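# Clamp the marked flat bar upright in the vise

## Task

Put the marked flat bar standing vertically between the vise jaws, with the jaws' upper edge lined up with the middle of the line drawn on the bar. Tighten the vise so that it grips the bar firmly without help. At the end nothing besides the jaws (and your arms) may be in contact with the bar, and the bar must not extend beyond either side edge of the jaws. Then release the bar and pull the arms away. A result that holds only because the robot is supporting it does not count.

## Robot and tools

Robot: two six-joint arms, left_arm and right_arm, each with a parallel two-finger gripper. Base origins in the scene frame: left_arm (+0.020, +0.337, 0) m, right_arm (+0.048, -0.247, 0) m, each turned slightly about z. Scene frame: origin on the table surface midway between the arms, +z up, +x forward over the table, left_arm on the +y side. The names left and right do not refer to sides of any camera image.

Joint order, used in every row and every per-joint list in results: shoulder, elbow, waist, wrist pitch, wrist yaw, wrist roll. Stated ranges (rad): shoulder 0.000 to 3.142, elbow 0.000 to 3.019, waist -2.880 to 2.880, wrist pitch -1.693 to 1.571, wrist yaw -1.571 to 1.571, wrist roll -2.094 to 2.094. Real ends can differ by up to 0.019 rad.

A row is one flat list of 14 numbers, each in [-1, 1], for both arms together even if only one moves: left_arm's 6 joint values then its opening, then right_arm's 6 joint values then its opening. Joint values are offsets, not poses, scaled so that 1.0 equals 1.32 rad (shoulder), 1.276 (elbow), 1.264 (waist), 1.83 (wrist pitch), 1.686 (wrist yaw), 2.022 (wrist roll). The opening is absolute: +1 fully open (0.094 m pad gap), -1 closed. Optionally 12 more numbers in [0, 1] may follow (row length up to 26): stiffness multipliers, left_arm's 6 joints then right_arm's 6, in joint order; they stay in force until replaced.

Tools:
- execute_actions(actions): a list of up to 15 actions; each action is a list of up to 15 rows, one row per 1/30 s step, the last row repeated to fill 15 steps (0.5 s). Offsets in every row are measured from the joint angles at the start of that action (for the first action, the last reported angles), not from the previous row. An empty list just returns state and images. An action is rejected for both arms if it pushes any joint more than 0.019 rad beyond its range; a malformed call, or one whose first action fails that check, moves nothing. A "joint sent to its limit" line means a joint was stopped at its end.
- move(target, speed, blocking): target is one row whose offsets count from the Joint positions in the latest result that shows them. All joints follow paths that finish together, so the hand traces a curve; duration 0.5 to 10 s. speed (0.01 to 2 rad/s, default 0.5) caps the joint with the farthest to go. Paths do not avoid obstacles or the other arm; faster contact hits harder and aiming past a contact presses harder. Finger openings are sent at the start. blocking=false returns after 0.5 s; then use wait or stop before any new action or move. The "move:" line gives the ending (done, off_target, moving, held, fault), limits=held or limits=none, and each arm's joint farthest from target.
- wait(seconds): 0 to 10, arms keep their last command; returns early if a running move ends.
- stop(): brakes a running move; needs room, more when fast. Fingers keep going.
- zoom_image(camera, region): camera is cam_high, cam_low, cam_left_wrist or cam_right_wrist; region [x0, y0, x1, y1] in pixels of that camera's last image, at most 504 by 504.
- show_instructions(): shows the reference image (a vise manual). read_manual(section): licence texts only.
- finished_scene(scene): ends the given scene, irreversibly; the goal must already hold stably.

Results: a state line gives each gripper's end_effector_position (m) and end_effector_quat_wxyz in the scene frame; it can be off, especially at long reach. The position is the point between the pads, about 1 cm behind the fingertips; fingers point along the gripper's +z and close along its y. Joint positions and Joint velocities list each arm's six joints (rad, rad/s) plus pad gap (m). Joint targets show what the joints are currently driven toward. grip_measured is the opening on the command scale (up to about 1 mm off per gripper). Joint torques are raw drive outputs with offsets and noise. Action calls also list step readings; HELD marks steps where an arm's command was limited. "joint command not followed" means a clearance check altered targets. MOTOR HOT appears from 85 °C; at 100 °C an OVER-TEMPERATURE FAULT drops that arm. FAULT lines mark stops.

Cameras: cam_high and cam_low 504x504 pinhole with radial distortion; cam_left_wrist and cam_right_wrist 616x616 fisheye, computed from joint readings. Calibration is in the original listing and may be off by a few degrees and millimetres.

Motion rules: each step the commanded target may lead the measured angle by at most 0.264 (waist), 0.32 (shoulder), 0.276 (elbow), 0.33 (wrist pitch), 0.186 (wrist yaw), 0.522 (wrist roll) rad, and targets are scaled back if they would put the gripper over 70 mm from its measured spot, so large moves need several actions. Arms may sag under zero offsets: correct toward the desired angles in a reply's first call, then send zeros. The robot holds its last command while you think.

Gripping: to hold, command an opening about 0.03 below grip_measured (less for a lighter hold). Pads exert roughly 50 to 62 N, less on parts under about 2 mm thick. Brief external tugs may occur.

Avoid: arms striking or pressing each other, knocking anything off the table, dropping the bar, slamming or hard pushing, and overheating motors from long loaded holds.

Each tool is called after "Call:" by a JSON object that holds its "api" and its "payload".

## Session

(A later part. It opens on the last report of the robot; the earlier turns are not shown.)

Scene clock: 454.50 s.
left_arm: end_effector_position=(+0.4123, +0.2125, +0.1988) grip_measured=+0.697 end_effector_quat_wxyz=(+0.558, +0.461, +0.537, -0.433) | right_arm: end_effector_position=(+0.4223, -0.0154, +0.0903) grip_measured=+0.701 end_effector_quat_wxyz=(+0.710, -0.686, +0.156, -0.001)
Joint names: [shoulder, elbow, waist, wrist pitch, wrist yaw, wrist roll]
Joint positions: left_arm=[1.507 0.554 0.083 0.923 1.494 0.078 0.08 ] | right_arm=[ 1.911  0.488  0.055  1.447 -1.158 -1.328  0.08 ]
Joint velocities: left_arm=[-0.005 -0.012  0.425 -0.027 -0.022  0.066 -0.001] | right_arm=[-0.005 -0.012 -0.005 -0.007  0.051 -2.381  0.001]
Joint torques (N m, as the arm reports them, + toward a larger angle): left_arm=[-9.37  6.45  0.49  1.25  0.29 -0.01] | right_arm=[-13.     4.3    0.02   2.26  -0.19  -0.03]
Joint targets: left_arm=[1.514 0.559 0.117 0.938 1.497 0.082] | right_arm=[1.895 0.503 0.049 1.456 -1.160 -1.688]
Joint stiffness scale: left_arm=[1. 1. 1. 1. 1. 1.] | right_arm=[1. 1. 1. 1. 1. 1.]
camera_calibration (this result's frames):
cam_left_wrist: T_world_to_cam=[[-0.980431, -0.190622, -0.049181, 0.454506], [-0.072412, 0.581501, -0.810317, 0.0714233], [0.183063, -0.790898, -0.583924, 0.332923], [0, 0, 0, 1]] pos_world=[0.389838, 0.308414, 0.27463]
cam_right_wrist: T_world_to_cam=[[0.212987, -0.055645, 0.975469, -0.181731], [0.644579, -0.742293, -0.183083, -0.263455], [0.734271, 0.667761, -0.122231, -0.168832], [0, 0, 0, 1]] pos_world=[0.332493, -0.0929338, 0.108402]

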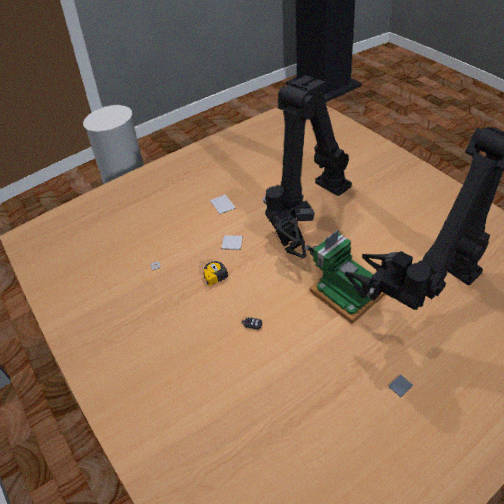

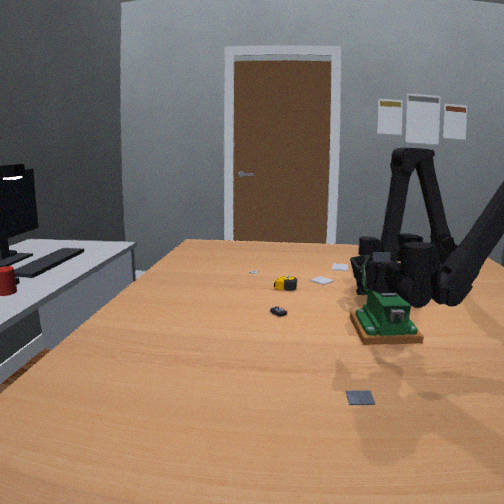

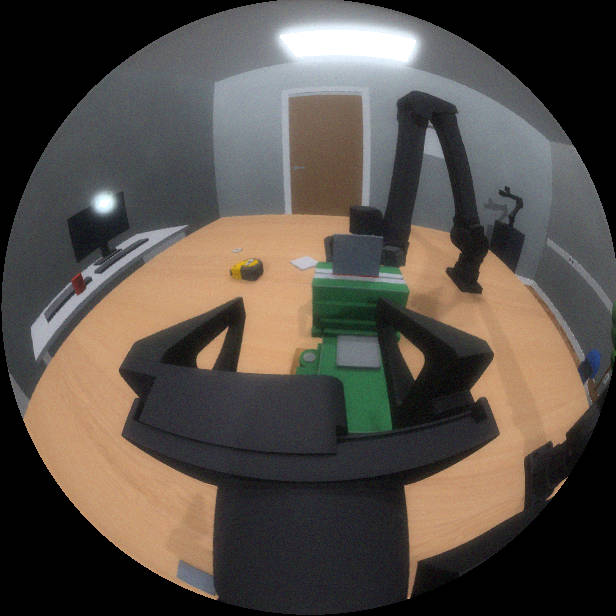

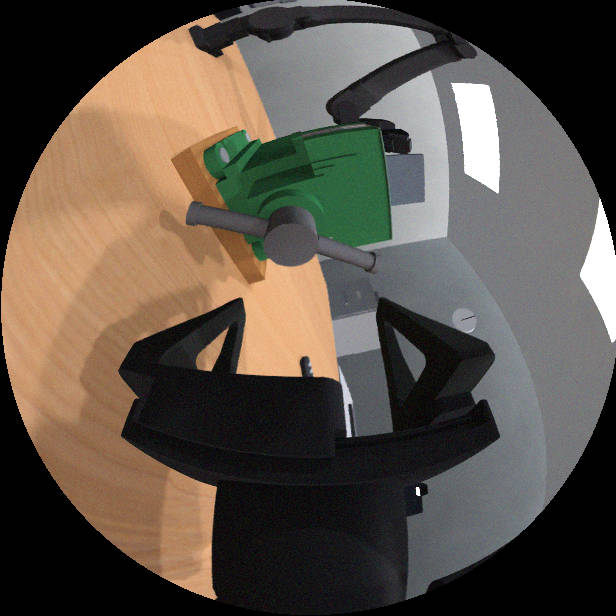

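Call:
{"api": "execute_actions", "payload": {"actions": [[[0.005,0.004,0.027,0.008,0.002,0.002,0.7,-0.0121,0.0118,0.003,0.0049,0.0006,-0.165,0.7],[0.005,0.004,0.027,0.008,0.002,0.002,0.7,-0.0121,0.0118,0.0107,0.0049,0.0006,-0.158,0.7],[0.005,0.004,0.027,0.008,0.002,0.002,0.7,-0.0121,0.0118,0.0184,0.0049,0.0006,-0.151,0.7],[0.005,0.004,0.027,0.008,0.002,0.002,0.7,-0.0121,0.0118,0.0261,0.0049,0.0006,-0.1444,0.7],[0.005,0.004,0.027,0.008,0.002,0.002,0.7,-0.0121,0.0118,0.0338,0.0049,0.0006,-0.1444,0.7],[0.005,0.004,0.027,0.008,0.002,0.002,0.7,-0.0121,0.0118,0.0415,0.0049,0.0006,-0.1444,0.7],[0.005,0.004,0.027,0.008,0.002,0.002,0.7,-0.0121,0.0118,0.0492,0.0049,0.0006,-0.1444,0.7],[0.005,0.004,0.027,0.008,0.002,0.002,0.7,-0.0121,0.0118,0.0569,0.0049,0.0006,-0.1444,0.7],[0.005,0.004,0.027,0.008,0.002,0.002,0.7,-0.0121,0.0118,0.0646,0.0049,0.0006,-0.1444,0.7],[0.005,0.004,0.027,0.008,0.002,0.002,0.7,-0.0121,0.0118,0.0723,0.0049,0.0006,-0.1444,0.7],[0.005,0.004,0.027,0.008,0.002,0.002,0.7,-0.0121,0.0118,0.08,0.0049,0.0006,-0.128,0.7],[0.005,0.004,0.027,0.008,0.002,0.002,0.7,-0.0121,0.0118,0.0877,0.0049,0.0006,-0.111,0.7],[0.005,0.004,0.027,0.008,0.002,0.002,0.7,-0.0121,0.0118,0.0957,0.0049,0.0006,-0.094,0.7],[0.005,0.004,0.027,0.008,0.002,0.002,0.7,-0.0121,0.0118,0.0957,0.0049,0.0006,-0.077,0.7],[0.005,0.004,0.027,0.008,0.002,0.002,0.7,-0.0121,0.0118,0.0957,0.0049,0.0006,-0.06,0.7]]]}}

Scene clock: 460.67 s.
left_arm: end_effector_position=(+0.4160, +0.2250, +0.1988) grip_measured=+0.697 end_effector_quat_wxyz=(+0.565, +0.453, +0.544, -0.424) | right_arm: end_effector_position=(+0.3942, +0.0250, +0.0903) grip_measured=+0.701 end_effector_quat_wxyz=(+0.709, -0.703, +0.034, -0.045)
Joint names: [shoulder, elbow, waist, wrist pitch, wrist yaw, wrist roll]
Joint positions: left_arm=[1.507 0.554 0.114 0.923 1.494 0.078 0.08 ] | right_arm=[ 1.911  0.488  0.167  1.447 -1.158 -1.564  0.08 ]
Joint velocities: left_arm=[-0.015  0.002  0.005 -0.017  0.007  0.095  0.001] | right_arm=[-0.005  0.007  0.151 -0.002 -0.037  0.74   0.   ]
Joint torques (N m, as the arm reports them, + toward a larger angle): left_arm=[-9.21  6.48  0.64  1.21  0.27 -0.05] | right_arm=[-13.09   4.27   0.27   2.26  -0.05   0.25]
Joint targets: left_arm=[1.514 0.559 0.117 0.938 1.497 0.082] | right_arm=[1.895 0.503 0.176 1.456 -1.157 -1.449]
Joint stiffness scale: left_arm=[1. 1. 1. 1. 1. 1.] | right_arm=[1. 1. 1. 1. 1. 1.]
Step readings (joint positions):
0: left_arm=[1.507 0.554 0.114 0.923 1.494 0.078] | right_arm=[1.911 0.488 0.055 1.447 -1.158 -1.672]
1: left_arm=[1.507 0.554 0.114 0.923 1.494 0.078] | right_arm=[1.911 0.488 0.055 1.447 -1.158 -1.672]
2: left_arm=[1.507 0.554 0.114 0.923 1.494 0.078] | right_arm=[1.911 0.488 0.055 1.447 -1.158 -1.671]
4: left_arm=[1.507 0.554 0.114 0.923 1.494 0.078] | right_arm=[1.911 0.488 0.059 1.447 -1.158 -1.661]
8: left_arm=[1.507 0.554 0.114 0.923 1.494 0.078] | right_arm=[1.911 0.488 0.093 1.447 -1.158 -1.646]
15: Joint positions above
camera_calibration (this result's frames):
cam_left_wrist: T_world_to_cam=[[-0.973989, -0.221194, -0.0491802, 0.464677], [-0.0905622, 0.578942, -0.810323, 0.0725631], [0.207711, -0.784792, -0.583915, 0.330491], [0, 0, 0, 1]] pos_world=[0.390515, 0.32014, 0.274631]
cam_right_wrist: T_world_to_cam=[[-0.0153682, -0.00535605, 0.999868, -0.0869393], [0.742523, -0.669775, 0.00782496, -0.273016], [0.669644, 0.742545, 0.0142702, -0.163844], [0, 0, 0, 1]] pos_world=[0.311102, -0.061663, 0.0914022]

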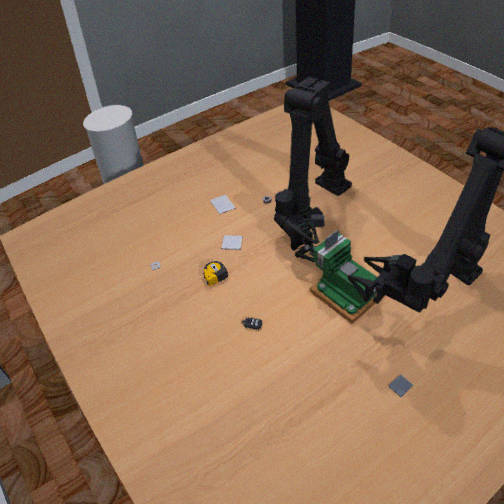

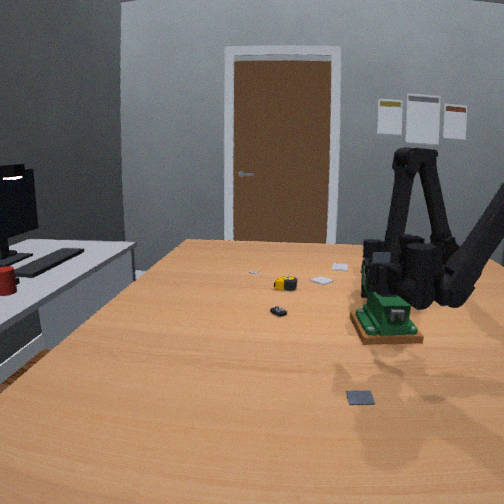

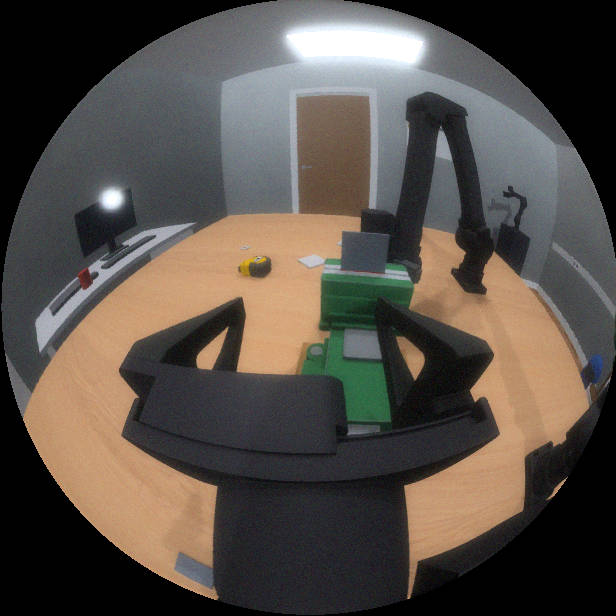

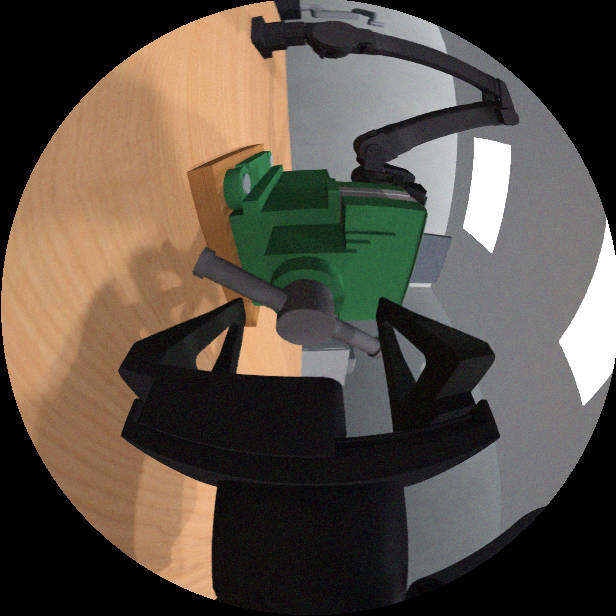

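Call:
{"api": "execute_actions", "payload": {"actions": [[[0.005,0.004,0.002,0.008,0.002,0.002,0.7,-0.0121,0.0118,0.007,0.0049,0.0006,0.0735,0.7],[0.005,0.004,0.002,0.008,0.002,0.002,0.7,-0.0121,0.0118,0.007,0.0049,0.0006,0.0901,0.7],[0.005,0.004,0.002,0.008,0.002,0.002,0.7,-0.0121,0.0118,0.007,0.0049,0.0006,0.1067,0.7],[0.005,0.004,0.002,0.008,0.002,0.002,0.7,-0.0121,0.0118,0.007,0.0049,0.0006,0.1233,0.7],[0.005,0.004,0.002,0.008,0.002,0.002,0.7,-0.0121,0.0118,0.007,0.0049,0.0006,0.1399,0.7],[0.005,0.004,0.002,0.008,0.002,0.002,0.7,-0.0121,0.0118,0.007,0.0049,0.0006,0.1565,0.7],[0.005,0.004,0.002,0.008,0.002,0.002,0.7,-0.0121,0.0118,0.007,0.0049,0.0006,0.1731,0.7],[0.005,0.004,0.002,0.008,0.002,0.002,0.7,-0.0121,0.0118,0.007,0.0049,0.0006,0.1897,0.7],[0.005,0.004,0.002,0.008,0.002,0.002,0.7,-0.0121,0.0118,0.007,0.0049,0.0006,0.2063,0.7],[0.005,0.004,0.002,0.008,0.002,0.002,0.7,-0.0121,0.0118,0.007,0.0049,0.0006,0.2229,0.7],[0.005,0.004,0.002,0.008,0.002,0.002,0.7,-0.0121,0.0118,0.007,0.0049,0.0006,0.2395,0.7],[0.005,0.004,0.002,0.008,0.002,0.002,0.7,-0.0121,0.0118,0.007,0.0049,0.0006,0.2561,0.7],[0.005,0.004,0.002,0.008,0.002,0.002,0.7,-0.0121,0.0118,0.007,0.0049,0.0006,0.2727,0.7],[0.005,0.004,0.002,0.008,0.002,0.002,0.7,-0.0121,0.0118,0.007,0.0049,0.0006,0.2893,0.7],[0.005,0.004,0.002,0.008,0.002,0.002,0.7,-0.0121,0.0118,0.007,0.0049,0.0006,0.306,0.7]]]}}

Call:
{"api": "wait", "payload": {"seconds": 0.5}}

Scene clock: 463.87 s.
left_arm: end_effector_position=(+0.4159, +0.2250, +0.1988) grip_measured=+0.697 end_effector_quat_wxyz=(+0.565, +0.453, +0.544, -0.424) | right_arm: end_effector_position=(+0.3989, +0.0242, +0.0911) grip_measured=+0.702 end_effector_quat_wxyz=(+0.708, -0.686, +0.154, +0.063)
Joint names: [shoulder, elbow, waist, wrist pitch, wrist yaw, wrist roll]
Joint positions: left_arm=[1.507 0.554 0.114 0.923 1.495 0.078 0.08 ] | right_arm=[ 1.911  0.491  0.164  1.447 -1.141 -1.238  0.08 ]
Joint velocities: left_arm=[-0.005  0.007 -0.005  0.022 -0.037 -0.037 -0.001] | right_arm=[-0.005  0.002 -0.015  0.002  0.022  0.432 -0.001]
Joint torques (N m, as the arm reports them, + toward a larger angle): left_arm=[-9.35  6.66  0.68  1.39  0.28 -0.03] | right_arm=[-13.47   4.03   1.42   2.22  -0.76   2.71]
Joint targets: left_arm=[1.514 0.559 0.117 0.938 1.498 0.082] | right_arm=[1.895 0.503 0.176 1.456 -1.157 -0.945]
Joint stiffness scale: left_arm=[1. 1. 1. 1. 1. 1.] | right_arm=[1. 1. 1. 1. 1. 1.]
Step readings (joint positions):
0: left_arm=[1.507 0.554 0.114 0.923 1.494 0.078] | right_arm=[1.911 0.488 0.173 1.447 -1.158 -1.465]
1: left_arm=[1.507 0.554 0.114 0.923 1.494 0.078] | right_arm=[1.911 0.488 0.173 1.447 -1.158 -1.460]
2: left_arm=[1.507 0.554 0.114 0.923 1.494 0.078] | right_arm=[1.911 0.488 0.173 1.447 -1.158 -1.449]
4: left_arm=[1.507 0.554 0.114 0.923 1.494 0.078] | right_arm=[1.911 0.488 0.173 1.447 -1.154 -1.417]
8: left_arm=[1.507 0.554 0.114 0.923 1.495 0.078] | right_arm=[1.911 0.489 0.170 1.447 -1.140 -1.334]
15: Joint positions above
camera_calibration (this result's frames):
cam_left_wrist: T_world_to_cam=[[-0.974073, -0.220823, -0.0491795, 0.464563], [-0.09034, 0.578968, -0.81033, 0.0724708], [0.207413, -0.784878, -0.583906, 0.330635], [0, 0, 0, 1]] pos_world=[0.390488, 0.320136, 0.274632]
cam_right_wrist: T_world_to_cam=[[0.300296, -0.0482038, 0.952627, -0.208203], [0.692408, -0.675892, -0.252468, -0.233195], [0.656044, 0.735422, -0.169591, -0.144094], [0, 0, 0, 1]] pos_world=[0.318521, -0.0616805, 0.115029]

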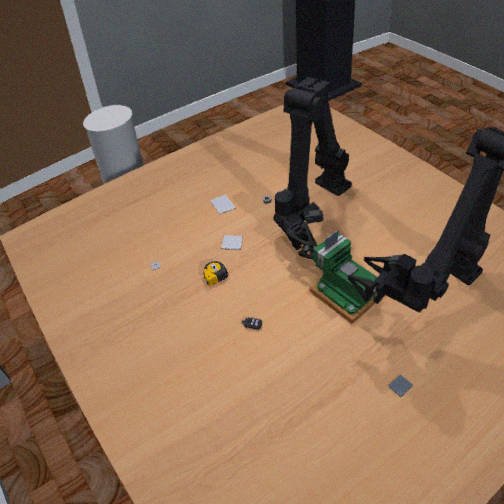

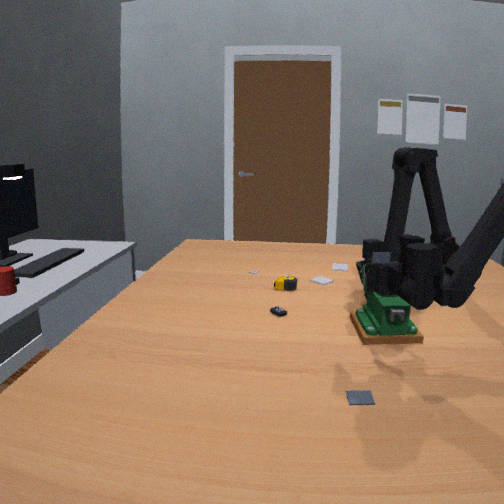

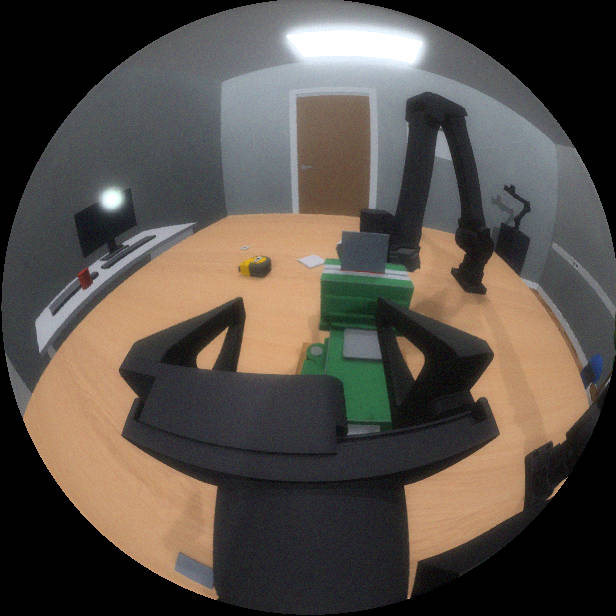

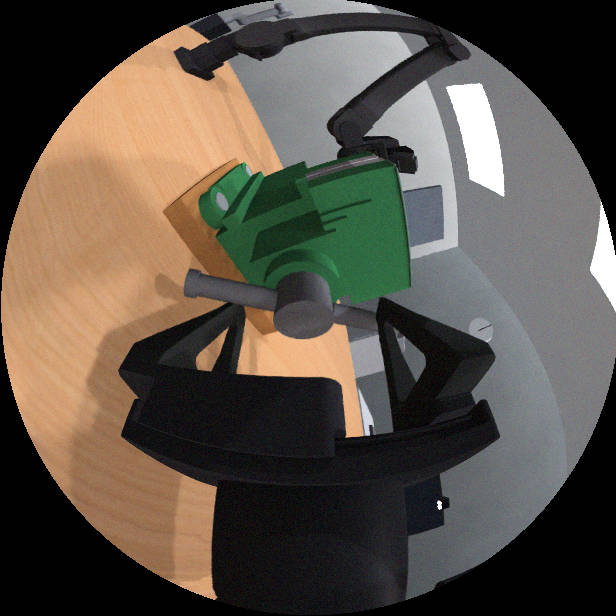

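Scene clock: 464.37 s.
left_arm: end_effector_position=(+0.4159, +0.2250, +0.1988) grip_measured=+0.697 end_effector_quat_wxyz=(+0.565, +0.453, +0.544, -0.424) | right_arm: end_effector_position=(+0.3990, +0.0241, +0.0911) grip_measured=+0.703 end_effector_quat_wxyz=(+0.708, -0.684, +0.161, +0.071)
Joint names: [shoulder, elbow, waist, wrist pitch, wrist yaw, wrist roll]
Joint positions: left_arm=[1.507 0.554 0.114 0.923 1.495 0.078 0.08 ] | right_arm=[ 1.911  0.491  0.164  1.447 -1.141 -1.215  0.08 ]
Joint velocities: left_arm=[-0.005 -0.012  0.005 -0.012  0.007 -0.037 -0.   ] | right_arm=[-0.005 -0.022  0.015 -0.002  0.007 -0.007 -0.001]
Joint torques (N m, as the arm reports them, + toward a larger angle): left_arm=[-8.87  6.87  0.62  1.3   0.32  0.02] | right_arm=[-13.16   4.03   1.78   2.32  -0.76   3.08]
Joint targets: left_arm=[1.514 0.559 0.117 0.938 1.498 0.082] | right_arm=[1.895 0.503 0.176 1.456 -1.157 -0.945]
Joint stiffness scale: left_arm=[1. 1. 1. 1. 1. 1.] | right_arm=[1. 1. 1. 1. 1. 1.]
wait: 0.50 s; at rest by 0.33 s
camera_calibration (this result's frames):
cam_left_wrist: T_world_to_cam=[[-0.974073, -0.220823, -0.0491795, 0.464563], [-0.09034, 0.578968, -0.81033, 0.0724708], [0.207413, -0.784878, -0.583906, 0.330635], [0, 0, 0, 1]] pos_world=[0.390488, 0.320136, 0.274632]
cam_right_wrist: T_world_to_cam=[[0.321464, -0.0510549, 0.945544, -0.215973], [0.686497, -0.675205, -0.269852, -0.229432], [0.652214, 0.735861, -0.182005, -0.141416], [0, 0, 0, 1]] pos_world=[0.319165, -0.0618777, 0.116561]

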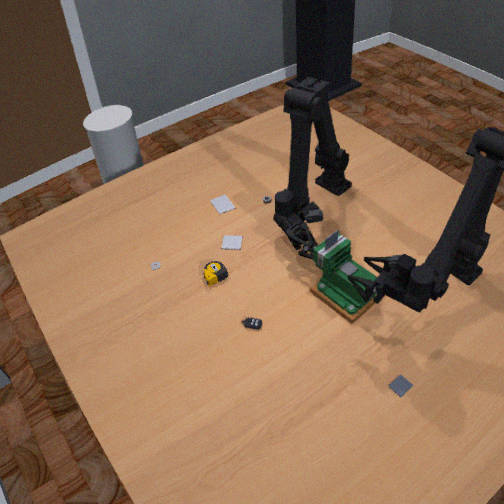

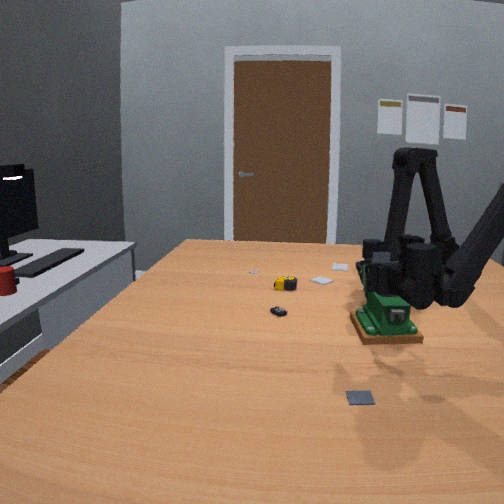

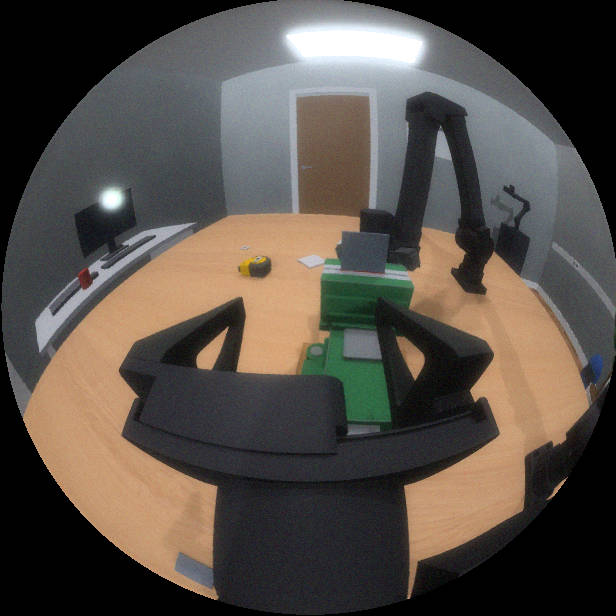

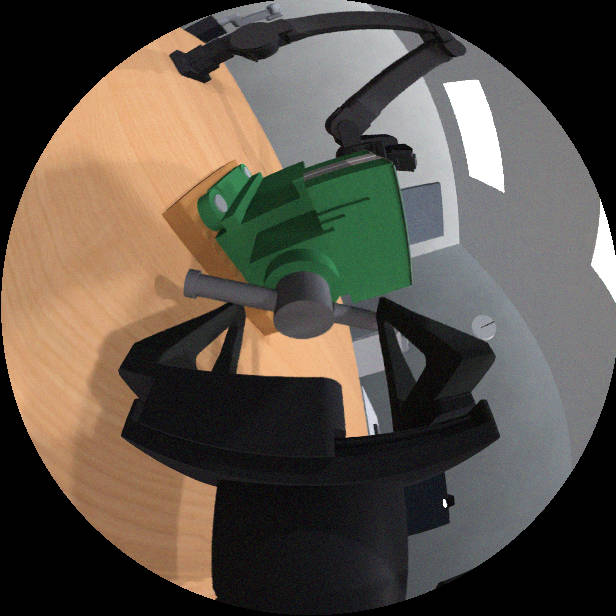

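Call:
{"api": "execute_actions", "payload": {"actions": [[[0.005,0.004,0.002,0.008,0.002,0.002,0.7,-0.0121,0.0094,0.0095,0.0049,-0.0095,0.09,0.7],[0.005,0.004,0.002,0.008,0.002,0.002,0.7,-0.0121,0.0094,0.0095,0.0049,-0.0095,0.05,0.7],[0.005,0.004,0.002,0.008,0.002,0.002,0.7,-0.0121,0.0094,0.0095,0.0049,-0.0095,0.01,0.7],[0.005,0.004,0.002,0.008,0.002,0.002,0.7,-0.0121,0.0094,0.0095,0.0049,-0.0095,-0.03,0.7],[0.005,0.004,0.002,0.008,0.002,0.002,0.7,-0.0121,0.0094,0.0014,0.0049,-0.0095,-0.07,0.7],[0.005,0.004,0.002,0.008,0.002,0.002,0.7,-0.0121,0.0094,-0.0067,0.0049,-0.0095,-0.11,0.7],[0.005,0.004,0.002,0.008,0.002,0.002,0.7,-0.0121,0.0094,-0.0148,0.0049,-0.0095,-0.14,0.7],[0.005,0.004,0.002,0.008,0.002,0.002,0.7,-0.0121,0.0094,-0.0229,0.0049,-0.0095,-0.14,0.7],[0.005,0.004,0.002,0.008,0.002,0.002,0.7,-0.0121,0.0094,-0.031,0.0049,-0.0095,-0.14,0.7],[0.005,0.004,0.002,0.008,0.002,0.002,0.7,-0.0121,0.0094,-0.0391,0.0049,-0.0095,-0.14,0.7],[0.005,0.004,0.002,0.008,0.002,0.002,0.7,-0.0121,0.0094,-0.0472,0.0049,-0.0095,-0.14,0.7],[0.005,0.004,0.002,0.008,0.002,0.002,0.7,-0.0121,0.0094,-0.0553,0.0049,-0.0095,-0.14,0.7],[0.005,0.004,0.002,0.008,0.002,0.002,0.7,-0.0121,0.0094,-0.0634,0.0049,-0.0095,-0.14,0.7],[0.005,0.004,0.002,0.008,0.002,0.002,0.7,-0.0121,0.0094,-0.0715,0.0049,-0.0095,-0.14,0.7],[0.005,0.004,0.002,0.008,0.002,0.002,0.7,-0.0121,0.0094,-0.08,0.0049,-0.0095,-0.14,0.7]],[[0.005,0.004,0.002,0.008,0.002,0.002,0.7,-0.0121,0.0105,-0.034,0.0049,-0.001,-0.015,0.7],[0.005,0.004,0.002,0.008,0.002,0.002,0.7,-0.0121,0.0105,-0.046,0.0049,-0.001,-0.015,0.7],[0.005,0.004,0.002,0.008,0.002,0.002,0.7,-0.0121,0.0105,-0.058,0.0049,-0.001,-0.015,0.7],[0.005,0.004,0.002,0.008,0.002,0.002,0.7,-0.0121,0.0105,-0.07,0.0049,-0.001,-0.015,0.7],[0.005,0.004,0.002,0.008,0.002,0.002,0.7,-0.0121,0.0105,-0.082,0.0049,-0.001,-0.015,0.7],[0.005,0.004,0.002,0.008,0.002,0.002,0.7,-0.0121,0.0105,-0.094,0.0049,-0.001,-0.015,0.7],[0.005,0.004,0.002,0.008,0.002,0.002,0.7,-0.0121,0.0105,-0.106,0.0049,-0.001,-0.015,0.7],[0.005,0.004,0.002,0.008,0.002,0.002,0.7,-0.0121,0.0105,-0.118,0.0049,-0.001,-0.015,0.7],[0.005,0.004,0.002,0.008,0.002,0.002,0.7,-0.0121,0.0105,-0.13,0.0049,-0.001,-0.015,0.7],[0.005,0.004,0.002,0.008,0.002,0.002,0.7,-0.0121,0.0105,-0.142,0.0049,-0.001,-0.015,0.7],[0.005,0.004,0.002,0.008,0.002,0.002,0.7,-0.0121,0.0105,-0.154,0.0049,-0.001,-0.015,0.7],[0.005,0.004,0.002,0.008,0.002,0.002,0.7,-0.0121,0.0105,-0.166,0.0049,-0.001,-0.015,0.7],[0.005,0.004,0.002,0.008,0.002,0.002,0.7,-0.0121,0.0105,-0.178,0.0049,-0.001,-0.015,0.7],[0.005,0.004,0.002,0.008,0.002,0.002,0.7,-0.0121,0.0105,-0.188,0.0049,-0.001,-0.015,0.7],[0.005,0.004,0.002,0.008,0.002,0.002,0.7,-0.0121,0.0105,-0.195,0.0049,-0.001,-0.015,0.7]]]}}

Call:
{"api": "zoom_image", "payload": {"camera": "cam_left_wrist", "region": [315, 225, 420, 295]}}

Scene clock: 470.70 s.
left_arm: end_effector_position=(+0.4158, +0.2250, +0.1988) grip_measured=+0.697 end_effector_quat_wxyz=(+0.564, +0.453, +0.544, -0.425) | right_arm: end_effector_position=(+0.4596, -0.0870, +0.0910) grip_measured=+0.701 end_effector_quat_wxyz=(+0.701, -0.683, +0.169, -0.118)
Joint names: [shoulder, elbow, waist, wrist pitch, wrist yaw, wrist roll]
Joint positions: left_arm=[1.507 0.554 0.114 0.923 1.495 0.078 0.08 ] | right_arm=[ 1.911  0.491 -0.127  1.446 -1.155 -1.47   0.08 ]
Joint velocities: left_arm=[-0.024 -0.007 -0.015 -0.002 -0.051 -0.051 -0.   ] | right_arm=[-0.005  0.002 -0.405 -0.002 -0.007  0.037 -0.001]
Joint torques (N m, as the arm reports them, + toward a larger angle): left_arm=[-8.6   6.46  0.01  1.4   0.29  0.  ] | right_arm=[-13.29   4.18   0.55   2.29  -0.15  -0.1 ]
Joint targets: left_arm=[1.514 0.559 0.117 0.938 1.498 0.082] | right_arm=[1.895 0.505 -0.154 1.455 -1.157 -1.486]
Joint stiffness scale: left_arm=[1. 1. 1. 1. 1. 1.] | right_arm=[1. 1. 1. 1. 1. 1.]
Step readings (joint positions; steps 1 to 15: 1st action; 16 to 30: 2nd action):
0: left_arm=[1.507 0.554 0.114 0.923 1.495 0.078] | right_arm=[1.911 0.491 0.164 1.447 -1.141 -1.215]
1: left_arm=[1.507 0.554 0.114 0.923 1.495 0.078] | right_arm=[1.911 0.491 0.164 1.447 -1.141 -1.218]
2: left_arm=[1.507 0.554 0.114 0.923 1.495 0.078] | right_arm=[1.911 0.491 0.164 1.447 -1.141 -1.222]
4: left_arm=[1.507 0.554 0.114 0.923 1.495 0.078] | right_arm=[1.911 0.491 0.164 1.446 -1.142 -1.236]
8: left_arm=[1.507 0.554 0.114 0.923 1.495 0.078] | right_arm=[1.911 0.491 0.161 1.446 -1.154 -1.355]
15: left_arm=[1.507 0.554 0.114 0.923 1.495 0.078] | right_arm=[1.911 0.491 0.093 1.446 -1.155 -1.456]
16: left_arm=[1.507 0.554 0.114 0.923 1.495 0.078] | right_arm=[1.911 0.491 0.080 1.446 -1.155 -1.460]
17: left_arm=[1.507 0.554 0.114 0.923 1.495 0.078] | right_arm=[1.911 0.491 0.067 1.446 -1.155 -1.462]
19: left_arm=[1.507 0.554 0.114 0.923 1.495 0.078] | right_arm=[1.911 0.491 0.041 1.446 -1.155 -1.465]
23: left_arm=[1.507 0.554 0.114 0.923 1.495 0.078] | right_arm=[1.911 0.491 -0.020 1.446 -1.155 -1.468]
30: Joint positions above
camera_calibration (this result's frames):
cam_left_wrist: T_world_to_cam=[[-0.974157, -0.220452, -0.0491787, 0.464449], [-0.0901178, 0.578993, -0.810337, 0.0723785], [0.207114, -0.784963, -0.583897, 0.330779], [0, 0, 0, 1]] pos_world=[0.39046, 0.320131, 0.274633]
cam_right_wrist: T_world_to_cam=[[0.0670891, -0.038121, 0.997018, -0.127669], [0.513185, -0.85564, -0.0672474, -0.300594], [0.855652, 0.516166, -0.037841, -0.224963], [0, 0, 0, 1]] pos_world=[0.355316, -0.145949, 0.0985615]

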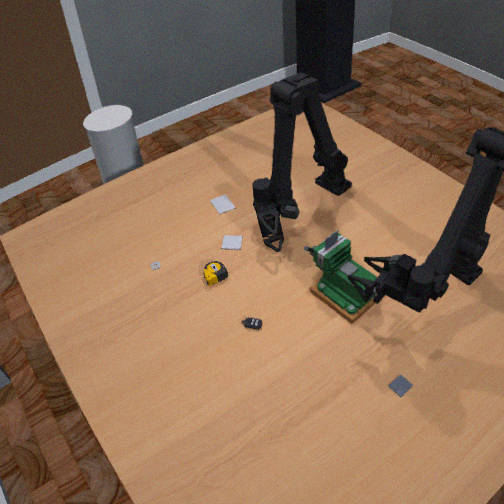

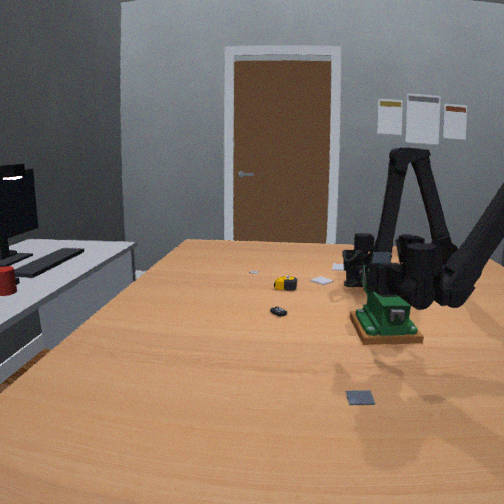

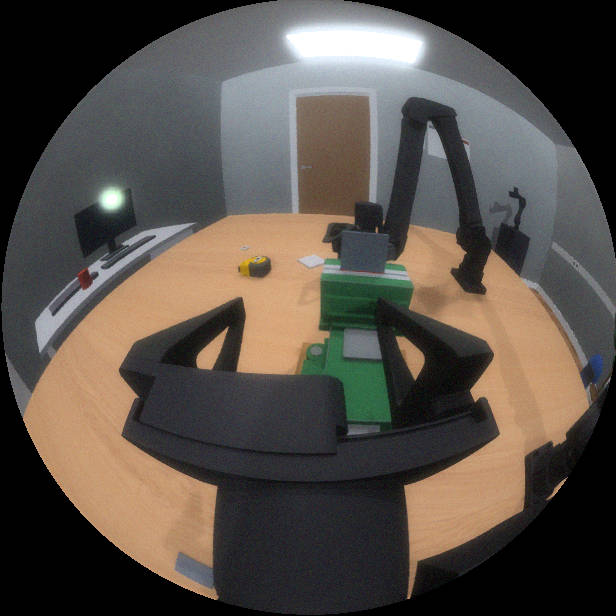

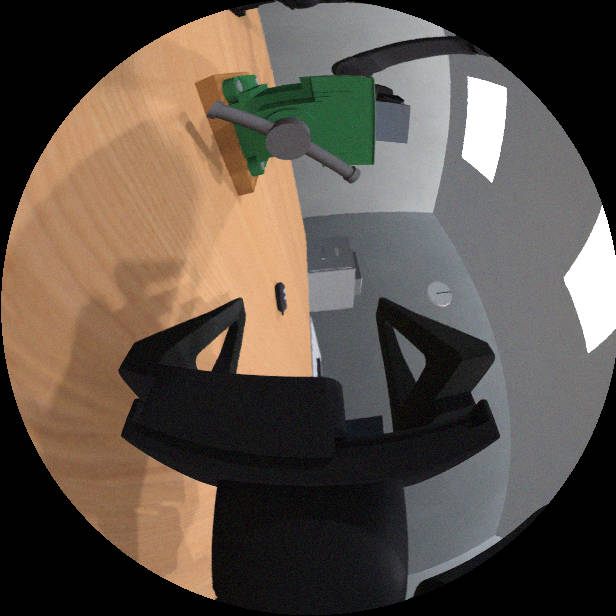

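Region (315, 225, 420, 295) of cam_left_wrist's 616x616 image, scaled by 4.800, with more detail than that image has.

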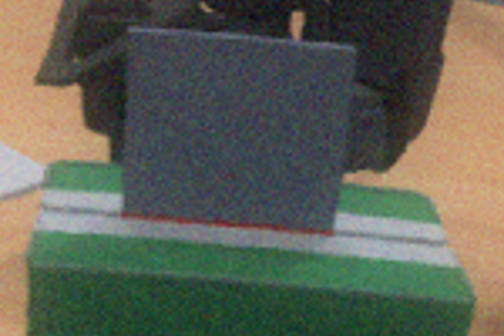

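Call:
{"api": "finished_scene", "payload": {"scene": 2}}

The scene is finished: the task was done.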